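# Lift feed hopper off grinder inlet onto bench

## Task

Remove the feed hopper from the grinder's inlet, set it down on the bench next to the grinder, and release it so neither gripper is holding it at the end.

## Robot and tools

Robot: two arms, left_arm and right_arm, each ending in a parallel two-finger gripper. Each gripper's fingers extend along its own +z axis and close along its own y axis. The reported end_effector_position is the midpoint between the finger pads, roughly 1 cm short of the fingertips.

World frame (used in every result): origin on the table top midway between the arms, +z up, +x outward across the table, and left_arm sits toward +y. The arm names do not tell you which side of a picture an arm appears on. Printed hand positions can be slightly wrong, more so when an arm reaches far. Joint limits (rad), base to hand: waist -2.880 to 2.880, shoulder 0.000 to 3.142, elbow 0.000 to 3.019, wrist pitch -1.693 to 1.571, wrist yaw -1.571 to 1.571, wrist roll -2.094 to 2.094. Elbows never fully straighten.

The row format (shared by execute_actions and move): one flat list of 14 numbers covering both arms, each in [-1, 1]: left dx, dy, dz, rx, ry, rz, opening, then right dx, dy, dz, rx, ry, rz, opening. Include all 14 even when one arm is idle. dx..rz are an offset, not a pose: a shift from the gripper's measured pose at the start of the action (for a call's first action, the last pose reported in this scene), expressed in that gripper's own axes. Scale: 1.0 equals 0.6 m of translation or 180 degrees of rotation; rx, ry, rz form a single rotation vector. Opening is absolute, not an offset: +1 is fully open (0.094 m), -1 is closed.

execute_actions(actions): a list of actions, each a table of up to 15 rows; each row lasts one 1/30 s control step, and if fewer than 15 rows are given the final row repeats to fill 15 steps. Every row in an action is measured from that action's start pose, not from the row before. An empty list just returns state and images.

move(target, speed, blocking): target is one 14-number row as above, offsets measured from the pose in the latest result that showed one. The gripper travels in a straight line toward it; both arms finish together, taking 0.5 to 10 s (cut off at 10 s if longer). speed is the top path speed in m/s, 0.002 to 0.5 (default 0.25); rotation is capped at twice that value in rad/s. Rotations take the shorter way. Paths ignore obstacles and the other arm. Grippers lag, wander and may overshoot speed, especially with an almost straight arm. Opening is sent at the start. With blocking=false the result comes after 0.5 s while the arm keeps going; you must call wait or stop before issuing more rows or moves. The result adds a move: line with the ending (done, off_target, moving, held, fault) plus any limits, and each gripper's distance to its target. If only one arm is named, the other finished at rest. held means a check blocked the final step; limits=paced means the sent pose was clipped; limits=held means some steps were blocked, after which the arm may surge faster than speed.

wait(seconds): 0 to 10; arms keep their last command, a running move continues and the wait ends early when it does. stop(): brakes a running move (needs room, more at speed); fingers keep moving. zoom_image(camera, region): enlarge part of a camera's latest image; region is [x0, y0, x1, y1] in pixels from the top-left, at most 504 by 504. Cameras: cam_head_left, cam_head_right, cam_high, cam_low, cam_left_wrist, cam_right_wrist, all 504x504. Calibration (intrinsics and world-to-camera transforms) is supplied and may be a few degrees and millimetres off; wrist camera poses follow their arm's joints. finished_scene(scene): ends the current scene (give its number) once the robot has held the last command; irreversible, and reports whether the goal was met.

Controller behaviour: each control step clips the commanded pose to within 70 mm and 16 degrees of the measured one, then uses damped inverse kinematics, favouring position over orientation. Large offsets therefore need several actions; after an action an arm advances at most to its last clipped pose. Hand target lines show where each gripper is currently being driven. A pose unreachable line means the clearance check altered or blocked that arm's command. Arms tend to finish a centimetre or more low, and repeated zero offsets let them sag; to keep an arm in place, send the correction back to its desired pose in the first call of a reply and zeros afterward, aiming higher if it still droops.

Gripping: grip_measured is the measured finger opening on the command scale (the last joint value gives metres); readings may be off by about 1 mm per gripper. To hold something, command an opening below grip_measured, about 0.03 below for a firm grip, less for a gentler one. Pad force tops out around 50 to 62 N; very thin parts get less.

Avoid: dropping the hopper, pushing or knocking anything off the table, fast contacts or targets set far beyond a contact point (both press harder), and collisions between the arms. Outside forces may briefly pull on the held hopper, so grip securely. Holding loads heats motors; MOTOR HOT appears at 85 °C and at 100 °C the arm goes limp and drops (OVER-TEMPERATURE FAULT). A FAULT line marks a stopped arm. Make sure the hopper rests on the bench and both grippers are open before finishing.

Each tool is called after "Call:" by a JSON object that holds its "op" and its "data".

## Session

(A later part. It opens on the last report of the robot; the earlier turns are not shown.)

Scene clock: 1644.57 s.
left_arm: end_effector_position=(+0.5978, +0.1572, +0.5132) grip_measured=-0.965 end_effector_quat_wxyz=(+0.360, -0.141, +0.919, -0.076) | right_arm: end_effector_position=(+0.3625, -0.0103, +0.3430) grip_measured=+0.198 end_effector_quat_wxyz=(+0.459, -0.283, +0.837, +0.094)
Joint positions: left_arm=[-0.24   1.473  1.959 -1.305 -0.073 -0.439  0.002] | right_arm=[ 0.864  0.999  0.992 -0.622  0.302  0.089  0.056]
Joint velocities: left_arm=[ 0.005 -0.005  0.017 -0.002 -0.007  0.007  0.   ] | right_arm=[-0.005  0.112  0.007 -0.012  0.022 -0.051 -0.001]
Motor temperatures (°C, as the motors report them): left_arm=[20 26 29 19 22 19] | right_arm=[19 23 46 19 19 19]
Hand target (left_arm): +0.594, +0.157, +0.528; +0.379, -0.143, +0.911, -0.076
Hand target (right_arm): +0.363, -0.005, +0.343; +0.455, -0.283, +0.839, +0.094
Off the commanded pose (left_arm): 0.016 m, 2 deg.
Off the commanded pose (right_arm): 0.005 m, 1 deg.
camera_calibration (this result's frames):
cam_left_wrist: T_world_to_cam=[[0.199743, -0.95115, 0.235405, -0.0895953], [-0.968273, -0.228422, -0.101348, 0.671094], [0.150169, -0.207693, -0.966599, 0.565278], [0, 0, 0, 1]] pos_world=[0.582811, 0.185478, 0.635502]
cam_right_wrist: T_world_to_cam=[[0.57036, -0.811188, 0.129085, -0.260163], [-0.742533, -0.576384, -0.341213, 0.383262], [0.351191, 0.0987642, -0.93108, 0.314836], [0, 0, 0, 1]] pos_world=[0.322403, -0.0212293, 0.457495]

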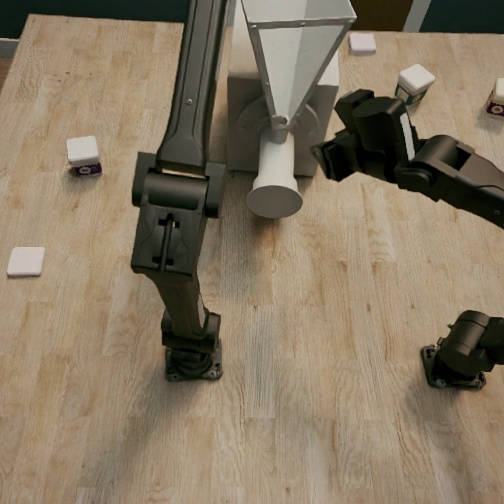

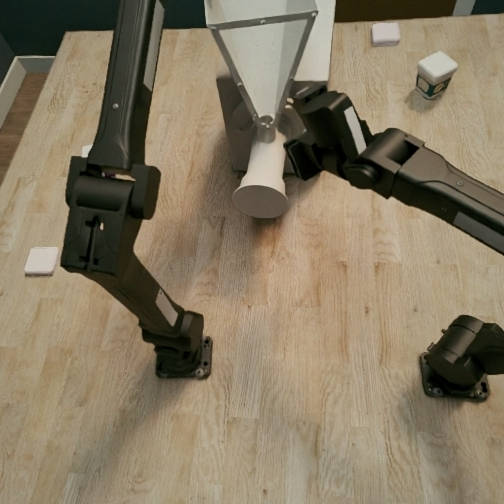

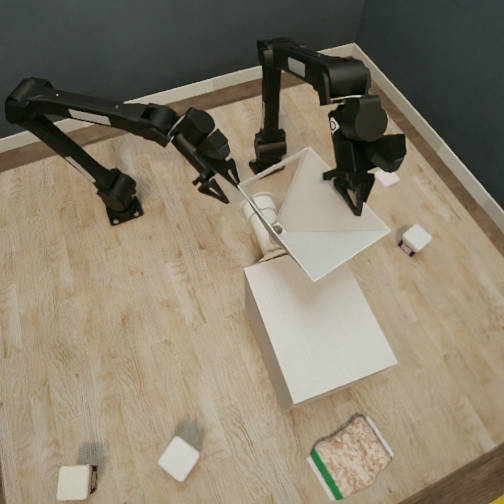

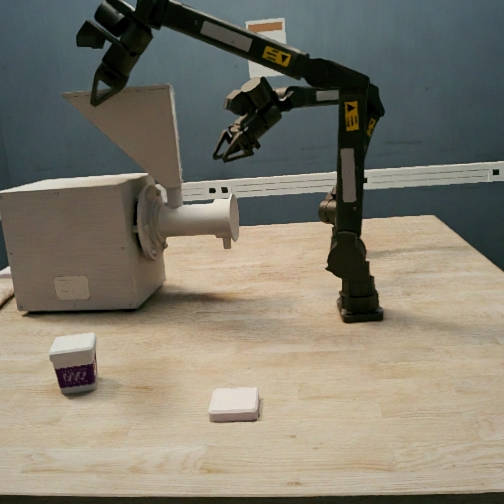

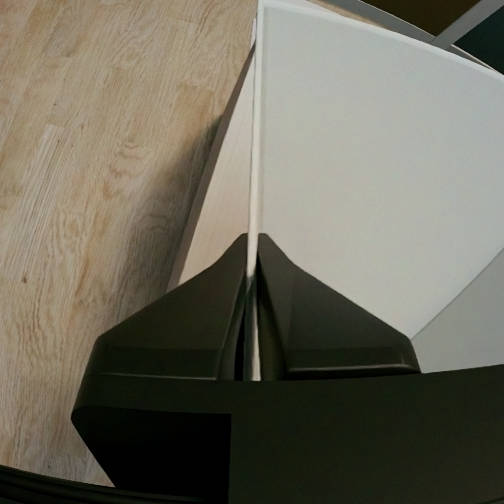

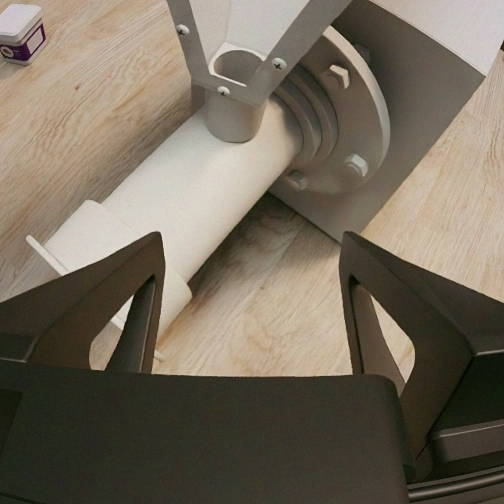

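Call:
{"op": "execute_actions", "data": {"actions": [[[-0.0295,0.0214,-0.089,-0.035,-0.028,-0.041,-1, 0,0,-0.1,0,0,0,0.2]],[[-0.0295,0.0214,-0.089,-0.035,-0.028,-0.041,-1, -0.008,0,-0.006,0,0,0,0.2]],[[-0.0295,0.0214,-0.089,-0.035,-0.028,-0.041,-1, -0.008,0,-0.006,0,0,0,0.2]]]}}

Scene clock: 1663.30 s.
left_arm: end_effector_position=(+0.5519, +0.2044, +0.5120) grip_measured=-0.847 end_effector_quat_wxyz=(+0.332, -0.286, +0.896, +0.073) | right_arm: end_effector_position=(+0.3178, -0.0413, +0.3637) grip_measured=+0.198 end_effector_quat_wxyz=(+0.452, -0.288, +0.840, +0.085)
Joint positions: left_arm=[-0.283  1.472  2.002 -1.548 -0.441 -0.696  0.007] | right_arm=[ 0.925  0.869  0.987 -0.783  0.356  0.122  0.056]
Joint velocities: left_arm=[-0.015 -0.005 -0.007 -0.002 -0.037  0.066  0.   ] | right_arm=[-0.005  0.015 -0.002 -0.012 -0.037 -0.037  0.001]
Motor temperatures (°C, as the motors report them): left_arm=[20 25 30 19 22 19] | right_arm=[19 23 45 19 19 19]
Hand target (left_arm): +0.540, +0.203, +0.558; +0.372, -0.319, +0.870, +0.052
Hand target (right_arm): +0.318, -0.040, +0.371; +0.454, -0.287, +0.839, +0.086
Off the commanded pose (left_arm): 0.050 m, 7 deg.
Off the commanded pose (right_arm): 0.007 m, 0 deg.
camera_calibration (this result's frames):
cam_left_wrist: T_world_to_cam=[[0.556586, -0.829212, 0.0511839, -0.162772], [-0.82602, -0.558931, -0.0727112, 0.611736], [0.0889013, -0.00180897, -0.996039, 0.58757], [0, 0, 0, 1]] pos_world=[0.543666, 0.208009, 0.638054]
cam_right_wrist: T_world_to_cam=[[0.571151, -0.808091, 0.144138, -0.268097], [-0.745792, -0.58422, -0.320127, 0.332254], [0.3429, 0.0753443, -0.936346, 0.356419], [0, 0, 0, 1]] pos_world=[0.278701, -0.0493908, 0.478737]

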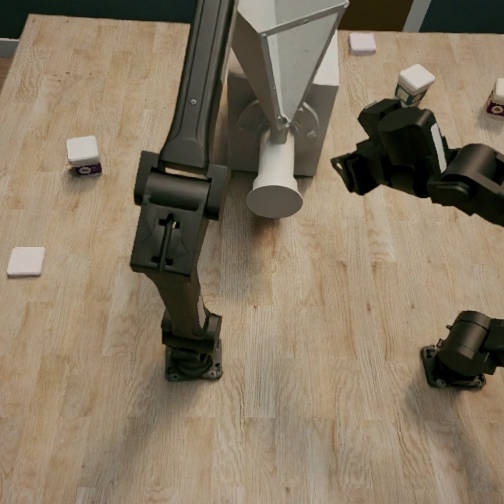

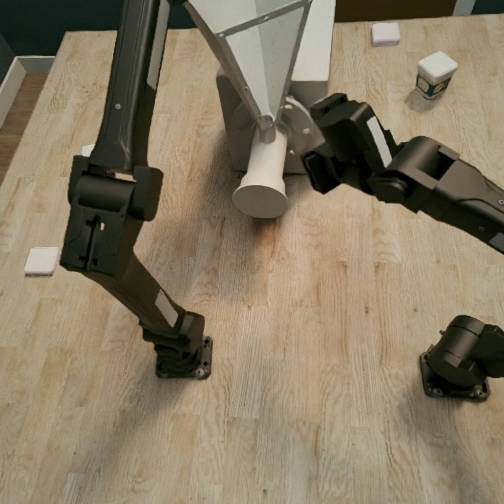

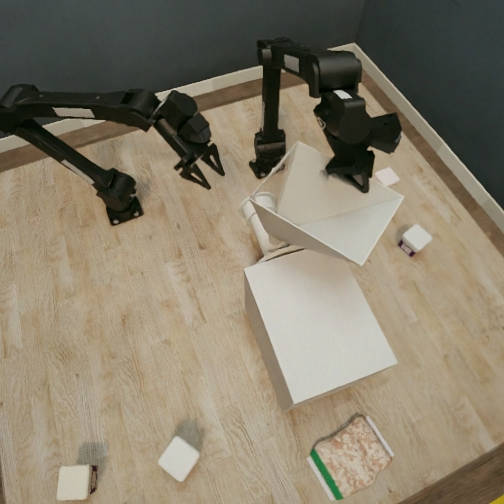

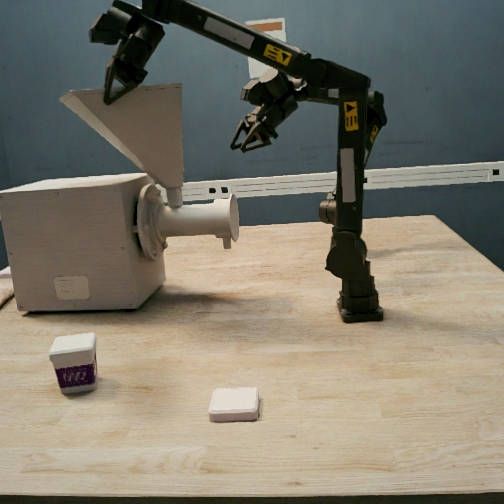

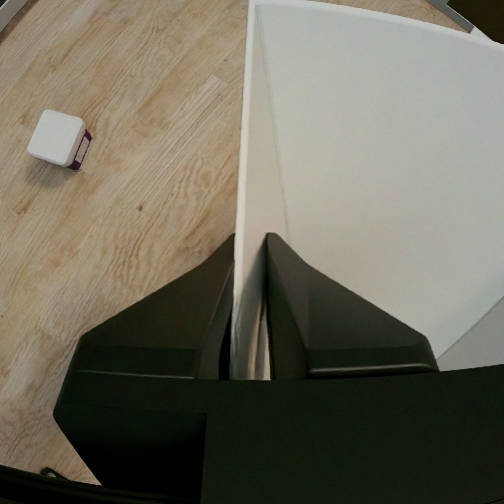

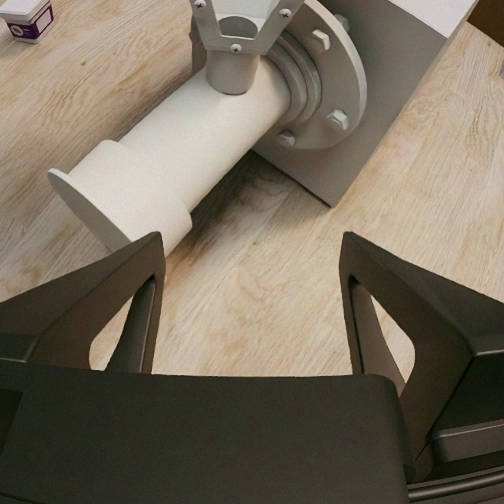

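Call:
{"op": "execute_actions", "data": {"actions": [[[-0.01,-0.004,-0.012,0,0,0,0.2, -0.008,0,-0.006,0,0,0,0.2]],[[0,0,-0.085,0,0,0,0.2, -0.008,0,-0.006,0,0,0,0.2]]]}}

Scene clock: 1784.30 s.
left_arm: end_effector_position=(+0.5259, +0.1909, +0.5284) grip_measured=+0.197 end_effector_quat_wxyz=(+0.308, -0.276, +0.906, +0.089) | right_arm: end_effector_position=(+0.3166, -0.0430, +0.3612) grip_measured=+0.198 end_effector_quat_wxyz=(+0.447, -0.290, +0.843, +0.081)
Joint positions: left_arm=[-0.329  1.486  2.091 -1.698 -0.464 -0.728  0.056] | right_arm=[ 0.925  0.869  0.987 -0.797  0.356  0.122  0.056]
Joint velocities: left_arm=[-0.005 -0.005  0.002  0.002 -0.066 -0.051 -0.   ] | right_arm=[-0.015 -0.024 -0.002  0.027  0.037 -0.022  0.001]
Motor temperatures (°C, as the motors report them): left_arm=[20 25 38 19 25 20] | right_arm=[19 22 44 19 19 19]
Hand target (left_arm): +0.522, +0.189, +0.547; +0.325, -0.282, +0.899, +0.078
Hand target (right_arm): +0.317, -0.042, +0.368; +0.449, -0.289, +0.841, +0.083
Off the commanded pose (left_arm): 0.019 m, 2 deg.
Off the commanded pose (right_arm): 0.007 m, 0 deg.
joint sent to its limit (left arm) — the command would take joint 4 (wrist pitch) past its lower limit, so that joint was sent only as far as its limit.
camera_calibration (this result's frames):
cam_left_wrist: T_world_to_cam=[[0.549615, -0.835415, 0.00222849, -0.129605], [-0.834882, -0.549356, -0.0343389, 0.566369], [0.0299115, 0.0170126, -0.999408, 0.635435], [0, 0, 0, 1]] pos_world=[0.525077, 0.192053, 0.654796]
cam_right_wrist: T_world_to_cam=[[0.572311, -0.806448, 0.148667, -0.27033], [-0.748278, -0.587741, -0.307636, 0.325746], [0.33547, 0.0648194, -0.939818, 0.357728], [0, 0, 0, 1]] pos_world=[0.278454, -0.0497402, 0.4766]

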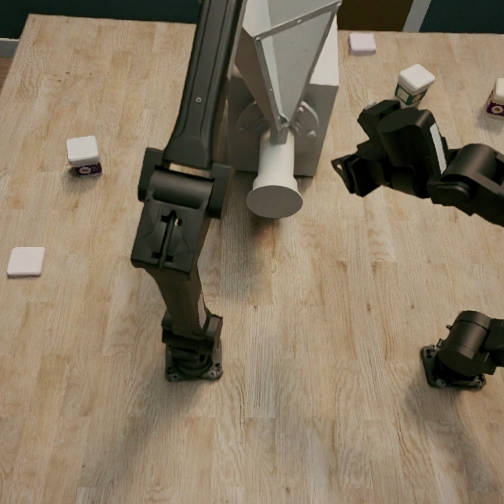

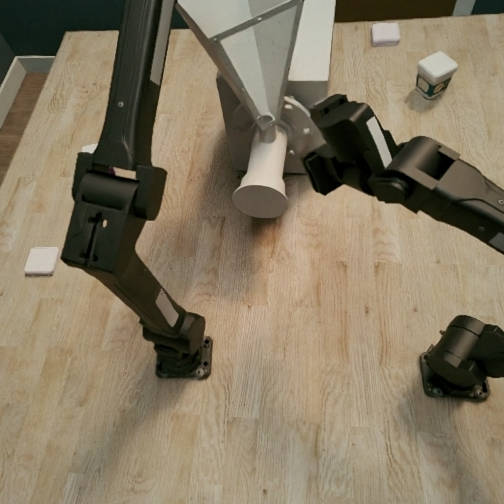

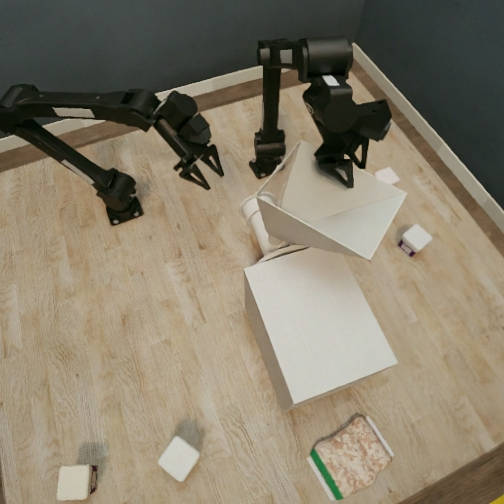

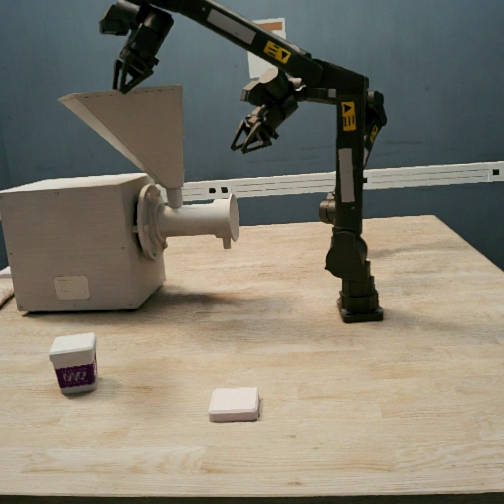

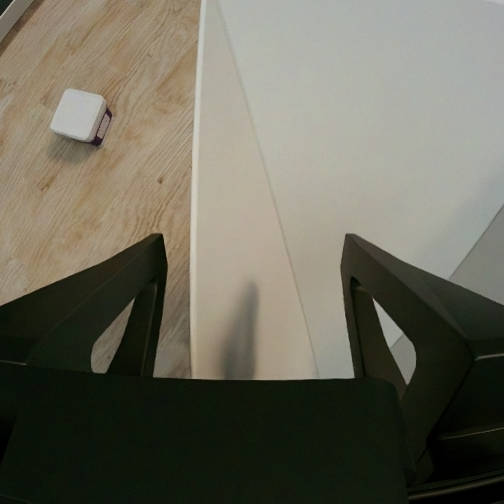

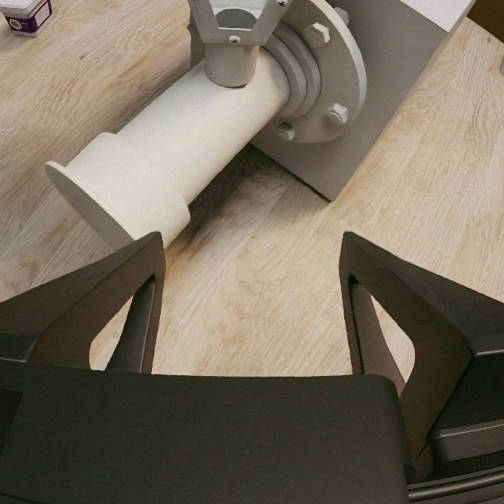

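Call:
{"op": "move", "data": {"target": [-0.060,0.004,-0.090,0.1148,-0.012,0.1482,0.2, -0.008,0,-0.006,0,0,0,0.2], "speed": 0.15}}

Scene clock: 1805.97 s.
left_arm: end_effector_position=(+0.5230, +0.1831, +0.5738) grip_measured=+0.197 end_effector_quat_wxyz=(+0.321, -0.000, +0.947, -0.002) | right_arm: end_effector_position=(+0.3160, -0.0438, +0.3599) grip_measured=+0.198 end_effector_quat_wxyz=(+0.444, -0.291, +0.844, +0.079)
Joint positions: left_arm=[-0.214  1.46   2.191 -1.653 -0.08  -0.111  0.056] | right_arm=[ 0.925  0.869  0.987 -0.803  0.356  0.122  0.056]
Joint velocities: left_arm=[-0.005 -0.015 -0.002  0.007  0.051 -0.007 -0.001] | right_arm=[-0.005  0.005 -0.012 -0.007 -0.066  0.066  0.   ]
Motor temperatures (°C, as the motors report them): left_arm=[20 25 35 19 23 19] | right_arm=[19 22 44 19 19 19]
Hand target (left_arm): +0.519, +0.190, +0.592; +0.338, +0.000, +0.941, -0.001
Hand target (right_arm): +0.316, -0.043, +0.367; +0.447, -0.290, +0.843, +0.081
Off the commanded pose (left_arm): 0.021 m, 2 deg.
Off the commanded pose (right_arm): 0.007 m, 0 deg.
move: off_target (left_arm)
camera_calibration (this result's frames):
cam_left_wrist: T_world_to_cam=[[-0.00645671, -0.999974, -0.0033198, 0.189537], [-0.99939, 0.00656682, -0.0343038, 0.545446], [0.0343247, 0.00309628, -0.999406, 0.681232], [0, 0, 0, 1]] pos_world=[0.522954, 0.18384, 0.700168]
cam_right_wrist: T_world_to_cam=[[0.572904, -0.805608, 0.150921, -0.27144], [-0.749484, -0.58945, -0.301369, 0.322483], [0.331745, 0.0595426, -0.941488, 0.358349], [0, 0, 0, 1]] pos_world=[0.278324, -0.0499239, 0.475533]

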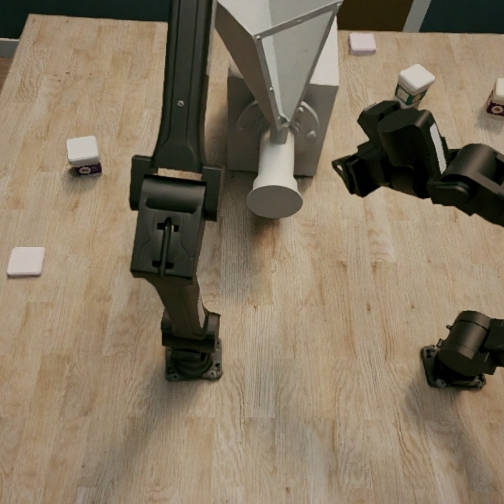

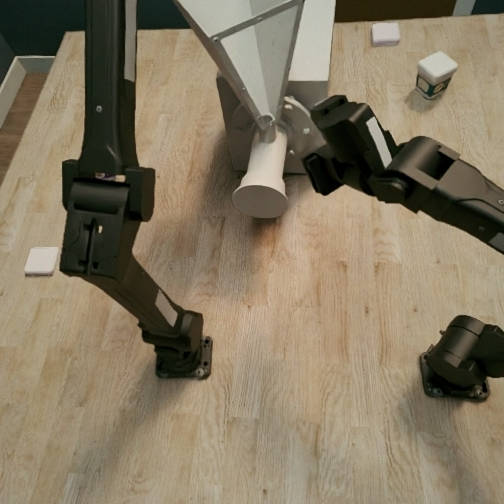

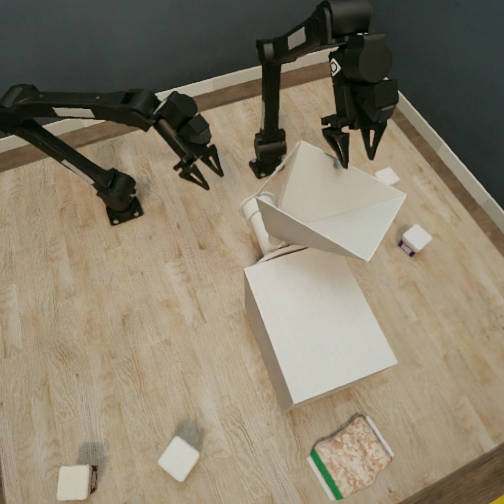

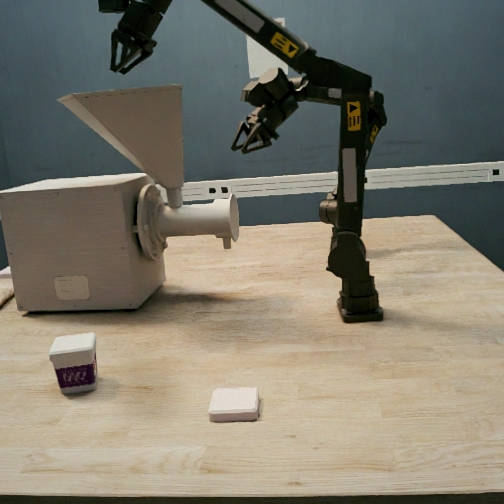

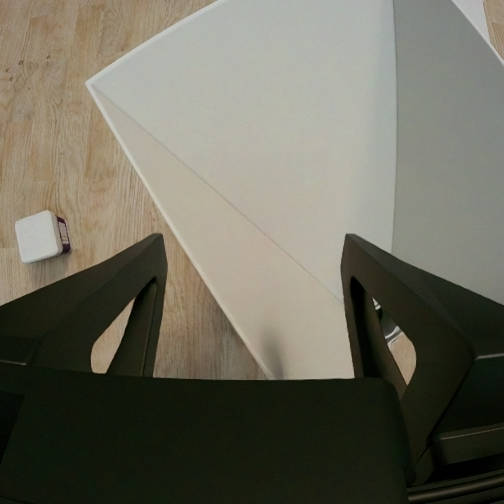

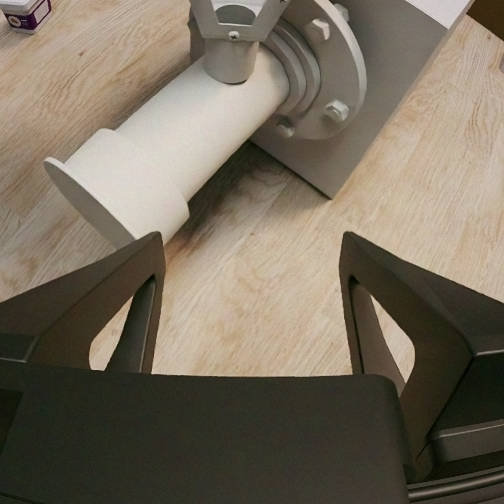

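Call:
{"op": "move", "data": {"target": [0.0077,0.0117,0.120,0,0,0,-1, -0.010,0,-0.008,0,0,0,0.2], "speed": 0.12}}

Scene clock: 1831.23 s.
left_arm: end_effector_position=(+0.5640, +0.1809, +0.5081) grip_measured=-0.983 end_effector_quat_wxyz=(+0.310, +0.001, +0.951, -0.005) | right_arm: end_effector_position=(+0.3151, -0.0452, +0.3579) grip_measured=+0.198 end_effector_quat_wxyz=(+0.440, -0.293, +0.845, +0.076)
Joint positions: left_arm=[-0.202  1.458  1.986 -1.47  -0.064 -0.102  0.001] | right_arm=[ 0.925  0.869  0.987 -0.815  0.356  0.122  0.056]
Joint velocities: left_arm=[-0.005 -0.015 -0.017 -0.027 -0.007 -0.022  0.   ] | right_arm=[-0.005 -0.005 -0.012 -0.012  0.11   0.007 -0.001]
Motor temperatures (°C, as the motors report them): left_arm=[20 24 34 19 23 19] | right_arm=[19 22 44 19 19 19]
Hand target (left_arm): +0.564, +0.190, +0.514; +0.321, -0.000, +0.947, -0.001
Hand target (right_arm): +0.315, -0.043, +0.368; +0.444, -0.291, +0.844, +0.080
Off the commanded pose (left_arm): 0.011 m, 1 deg.
Off the commanded pose (right_arm): 0.010 m, 1 deg.
move: off_target (left_arm)
camera_calibration (this result's frames):
cam_left_wrist: T_world_to_cam=[[-0.011449, -0.999932, 0.0020869, 0.18738], [-0.99985, 0.0114209, -0.0130285, 0.572776], [0.0130038, -0.00223575, -0.999913, 0.627421], [0, 0, 0, 1]] pos_world=[0.566677, 0.182229, 0.634438]
cam_right_wrist: T_world_to_cam=[[0.573878, -0.804227, 0.154538, -0.27322], [-0.751374, -0.592128, -0.291241, 0.317214], [0.32573, 0.0510217, -0.944085, 0.3593], [0, 0, 0, 1]] pos_world=[0.278107, -0.0502325, 0.473818]

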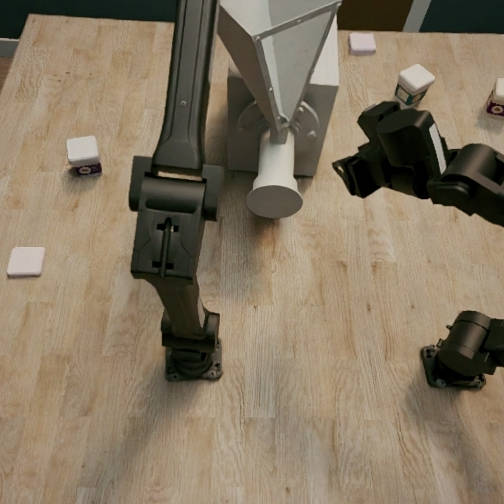

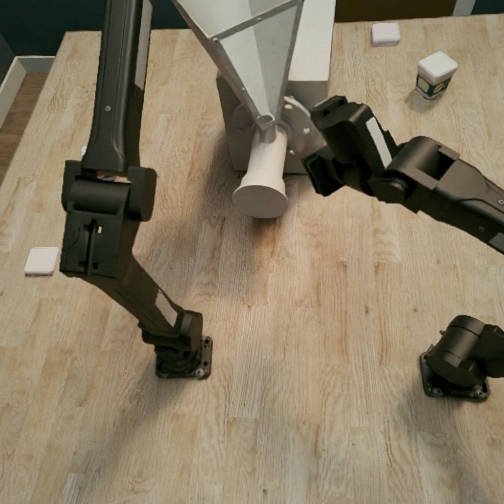

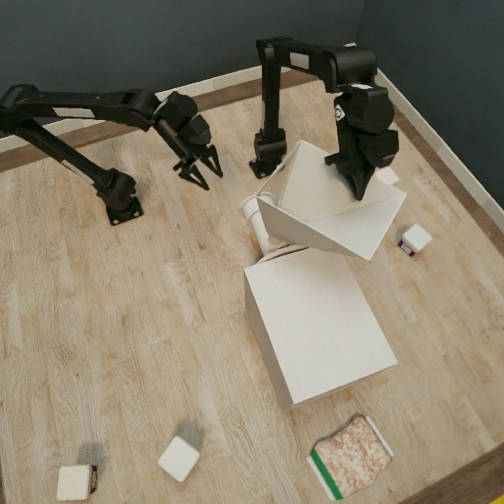

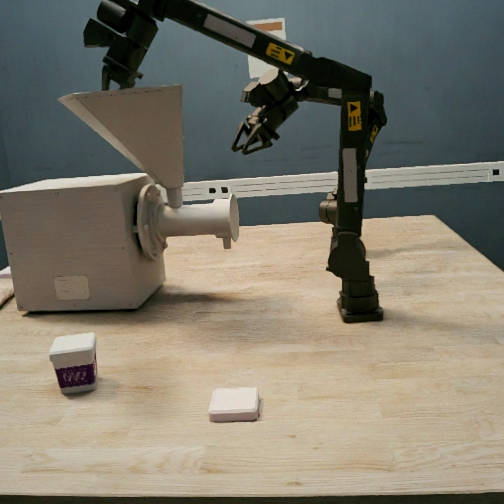

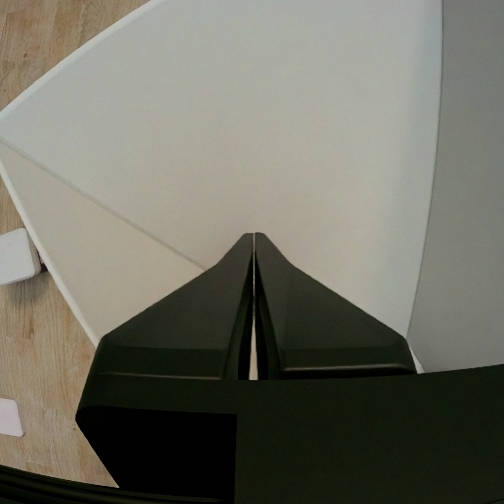

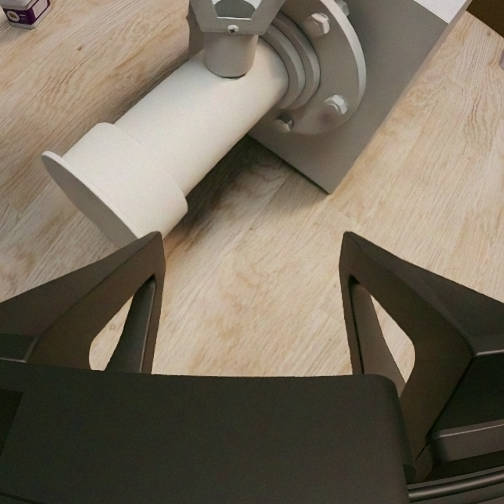

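Call:
{"op": "move", "data": {"target": [0.061,0.070,-0.061,0,-0.01,0,-1, -0.012,0,-0.010,0,0,0,0.2], "speed": 0.08}}

Scene clock: 1841.67 s.
left_arm: end_effector_position=(+0.5199, +0.2029, +0.5229) grip_measured=-0.984 end_effector_quat_wxyz=(+0.338, +0.012, +0.941, -0.020) | right_arm: end_effector_position=(+0.3138, -0.0473, +0.3551) grip_measured=+0.198 end_effector_quat_wxyz=(+0.434, -0.295, +0.848, +0.072)
Joint positions: left_arm=[-0.143  1.316  1.862 -1.425  0.005 -0.041  0.001] | right_arm=[ 0.925  0.869  0.987 -0.831  0.357  0.122  0.056]
Joint velocities: left_arm=[-0.015 -0.005 -0.022 -0.017  0.007  0.037  0.   ] | right_arm=[ 0.005  0.005  0.002  0.007  0.051 -0.037 -0.001]
Motor temperatures (°C, as the motors report them): left_arm=[20 25 33 19 22 19] | right_arm=[19 22 45 19 19 19]
Hand target (left_arm): +0.513, +0.222, +0.516; +0.325, +0.001, +0.946, -0.005
Hand target (right_arm): +0.314, -0.045, +0.367; +0.440, -0.293, +0.845, +0.076
Off the commanded pose (left_arm): 0.023 m, 3 deg.
Off the commanded pose (right_arm): 0.012 m, 1 deg.
move: off_target (left_arm, right_arm)
camera_calibration (this result's frames):
cam_left_wrist: T_world_to_cam=[[-0.0430834, -0.998801, 0.0232354, 0.213975], [-0.996523, 0.0413017, -0.072364, 0.551836], [0.0713176, -0.0262723, -0.997108, 0.61597], [0, 0, 0, 1]] pos_world=[0.515206, 0.20711, 0.64915]
cam_right_wrist: T_world_to_cam=[[0.574537, -0.8026, 0.160439, -0.275994], [-0.754344, -0.595309, -0.276716, 0.309779], [0.317603, 0.0379572, -0.947464, 0.360294], [0, 0, 0, 1]] pos_world=[0.277818, -0.0507743, 0.471366]

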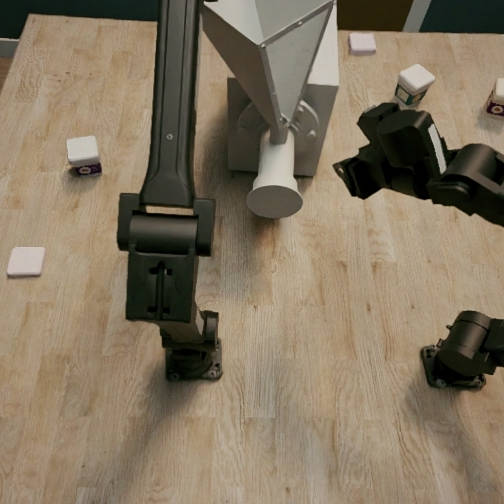

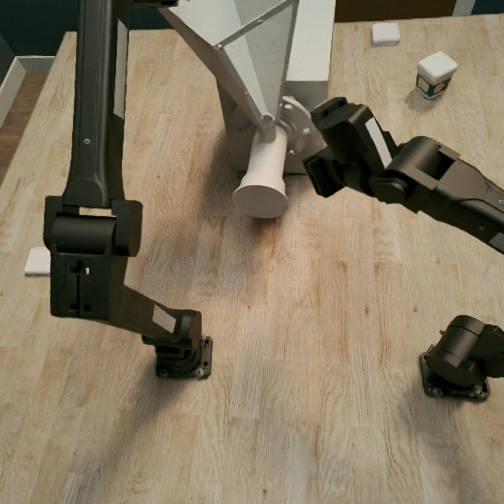

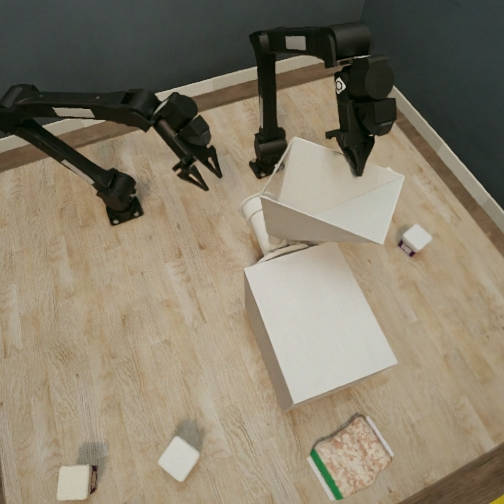

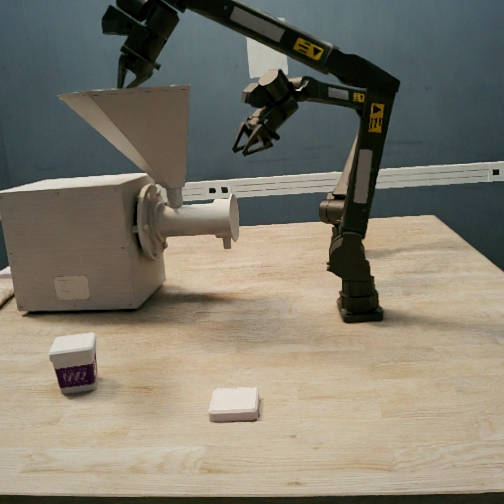

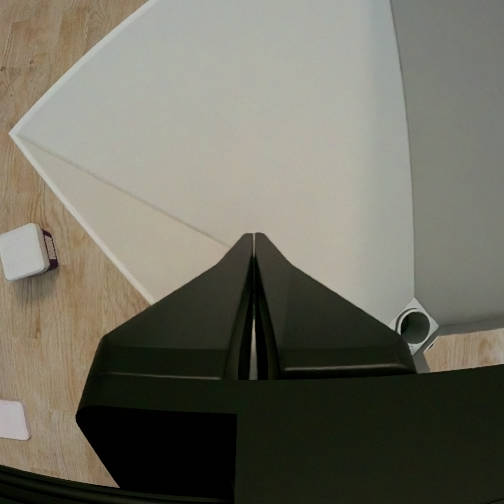

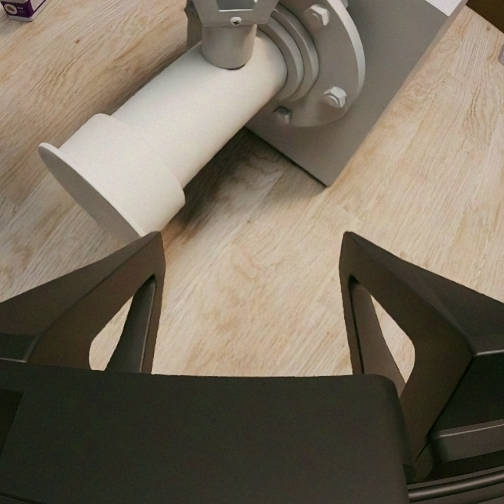

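Call:
{"op": "move", "data": {"target": [0.112,0.036,-0.0225,0,0.015,0,-1, -0.016,0,-0.012,0,0,0,0.2], "speed": 0.08}}

Scene clock: 1859.60 s.
left_arm: end_effector_position=(+0.4752, +0.2028, +0.5231) grip_measured=-0.984 end_effector_quat_wxyz=(+0.365, +0.032, +0.930, -0.038) | right_arm: end_effector_position=(+0.3121, -0.0502, +0.3515) grip_measured=+0.198 end_effector_quat_wxyz=(+0.427, -0.298, +0.851, +0.066)
Joint positions: left_arm=[-0.128  1.17   1.712 -1.364  0.06  -0.006  0.001] | right_arm=[ 0.925  0.869  0.987 -0.852  0.358  0.122  0.056]
Joint velocities: left_arm=[ 0.005 -0.024 -0.002 -0.027  0.022  0.022  0.001] | right_arm=[-0.015 -0.005 -0.002  0.007 -0.022  0.022  0.   ]
Motor temperatures (°C, as the motors report them): left_arm=[21 24 31 19 22 19] | right_arm=[19 22 45 19 19 19]
Hand target (left_arm): +0.461, +0.224, +0.492; +0.316, +0.013, +0.949, -0.021
Hand target (right_arm): +0.313, -0.046, +0.367; +0.435, -0.295, +0.848, +0.072
Off the commanded pose (left_arm): 0.043 m, 7 deg.
Off the commanded pose (right_arm): 0.016 m, 1 deg.
move: off_target (left_arm, right_arm)
camera_calibration (this result's frames):
cam_left_wrist: T_world_to_cam=[[-0.0922669, -0.994887, 0.0410751, 0.225204], [-0.987599, 0.0861728, -0.131235, 0.52477], [0.127025, -0.0526744, -0.9905, 0.594754], [0, 0, 0, 1]] pos_world=[0.463493, 0.21016, 0.648722]
cam_right_wrist: T_world_to_cam=[[0.575473, -0.800346, 0.16816, -0.279613], [-0.75804, -0.599179, -0.257604, 0.300012], [0.30693, 0.0207717, -0.951505, 0.361394], [0, 0, 0, 1]] pos_world=[0.277408, -0.0515333, 0.468172]

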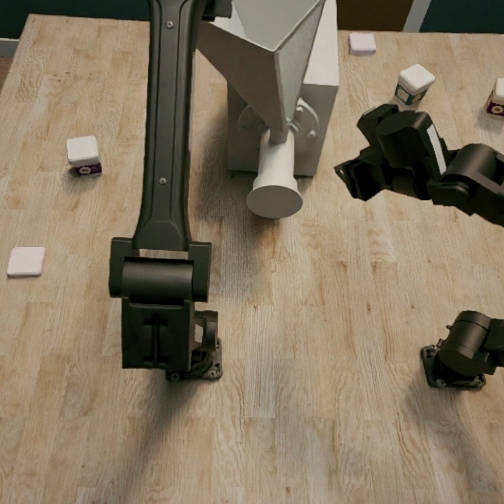

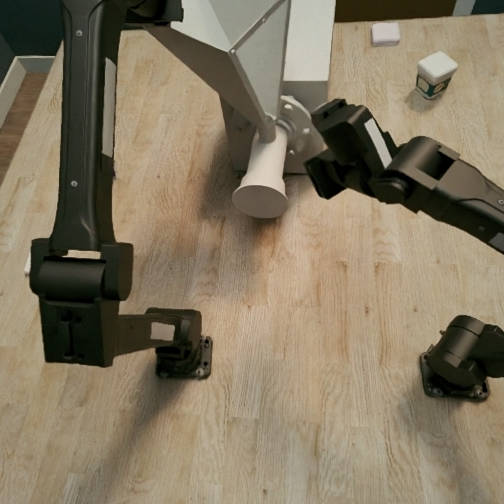

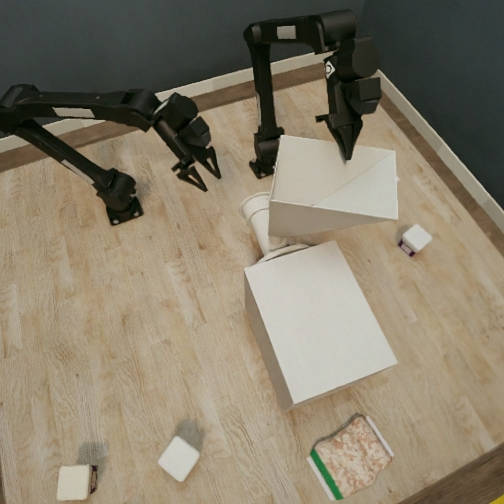

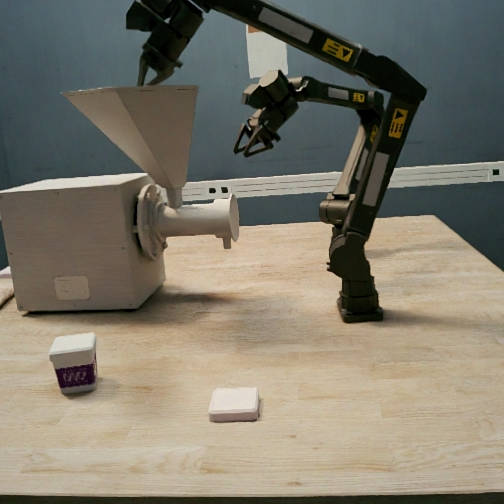

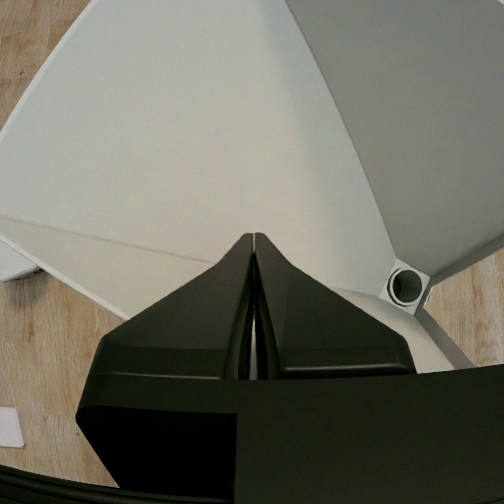

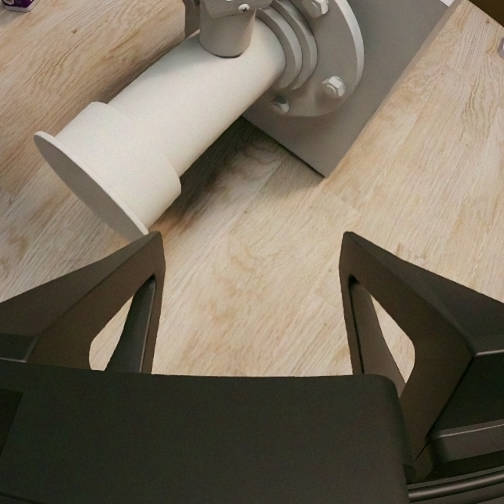

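Call:
{"op": "move", "data": {"target": [0.123,0.004,-0.040,0,0.02,0,-1, -0.027,-0.003,-0.019,0,0,0,0.2], "speed": 0.08}}

Scene clock: 1867.13 s.
left_arm: end_effector_position=(+0.4206, +0.2011, +0.5315) grip_measured=-0.984 end_effector_quat_wxyz=(+0.396, +0.040, +0.916, -0.049) | right_arm: end_effector_position=(+0.3085, -0.0553, +0.3448) grip_measured=+0.198 end_effector_quat_wxyz=(+0.413, -0.304, +0.857, +0.055)
Joint positions: left_arm=[-0.129  1.013  1.599 -1.338  0.084 -0.     0.001] | right_arm=[ 0.925  0.869  0.987 -0.89   0.358  0.122  0.056]
Joint velocities: left_arm=[-0.024 -0.015 -0.002  0.022 -0.022 -0.037  0.   ] | right_arm=[-0.005  0.005  0.012 -0.002 -0.051 -0.022 -0.   ]
Motor temperatures (°C, as the motors report them): left_arm=[21 24 30 19 22 19] | right_arm=[19 22 45 19 19 19]
Hand target (left_arm): +0.406, +0.210, +0.493; +0.336, +0.033, +0.941, -0.038
Hand target (right_arm): +0.312, -0.050, +0.371; +0.427, -0.298, +0.851, +0.066
Off the commanded pose (left_arm): 0.045 m, 8 deg.
Off the commanded pose (right_arm): 0.028 m, 2 deg.
move: off_target (left_arm, right_arm)
camera_calibration (this result's frames):
cam_left_wrist: T_world_to_cam=[[-0.117603, -0.991787, 0.0502788, 0.223277], [-0.973989, 0.105321, -0.200632, 0.49941], [0.193689, -0.0725658, -0.978376, 0.579434], [0, 0, 0, 1]] pos_world=[0.400448, 0.210892, 0.655876]
cam_right_wrist: T_world_to_cam=[[0.579386, -0.794803, 0.180558, -0.285681], [-0.763415, -0.606792, -0.221361, 0.28124], [0.2855, -0.00958742, -0.958331, 0.363548], [0, 0, 0, 1]] pos_world=[0.276429, -0.0529198, 0.462237]

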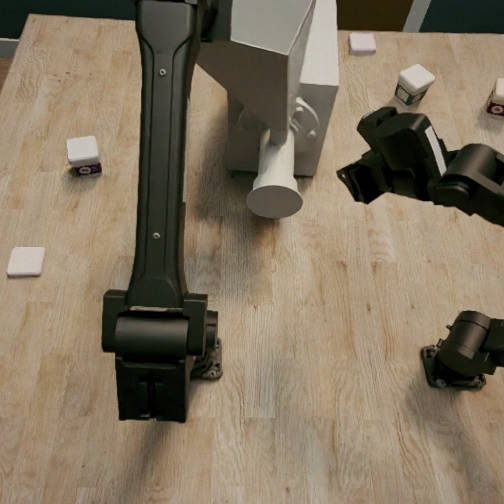

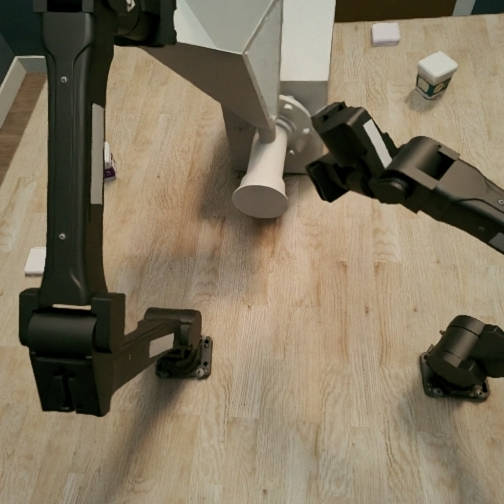

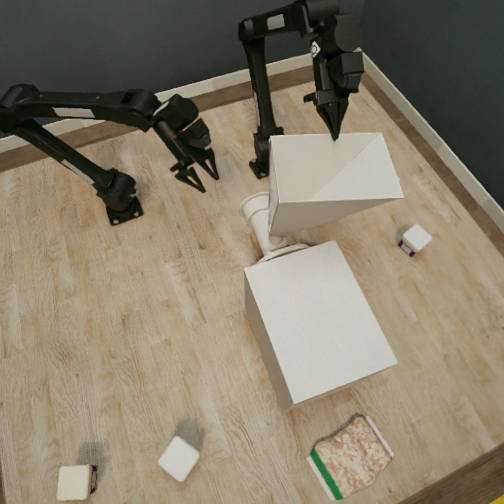

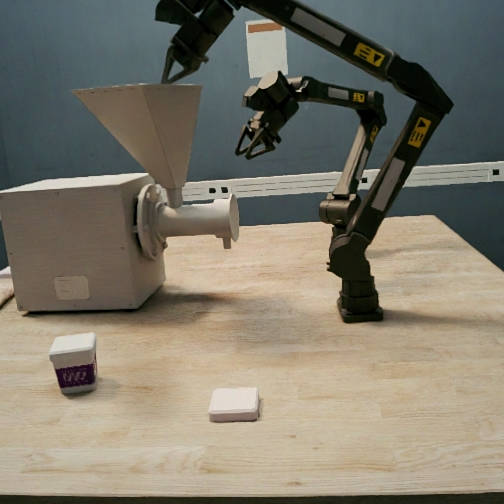

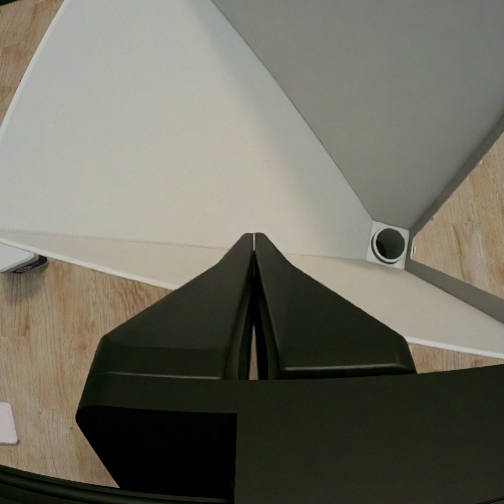

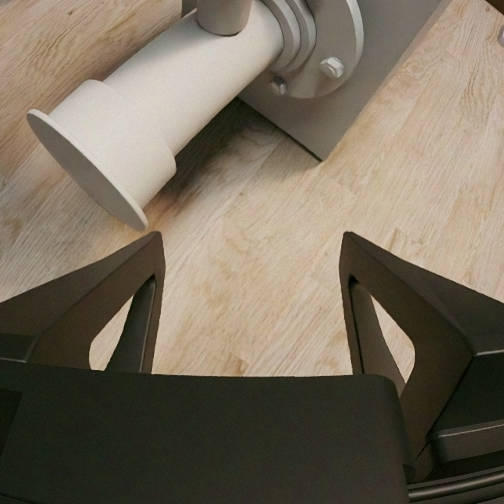

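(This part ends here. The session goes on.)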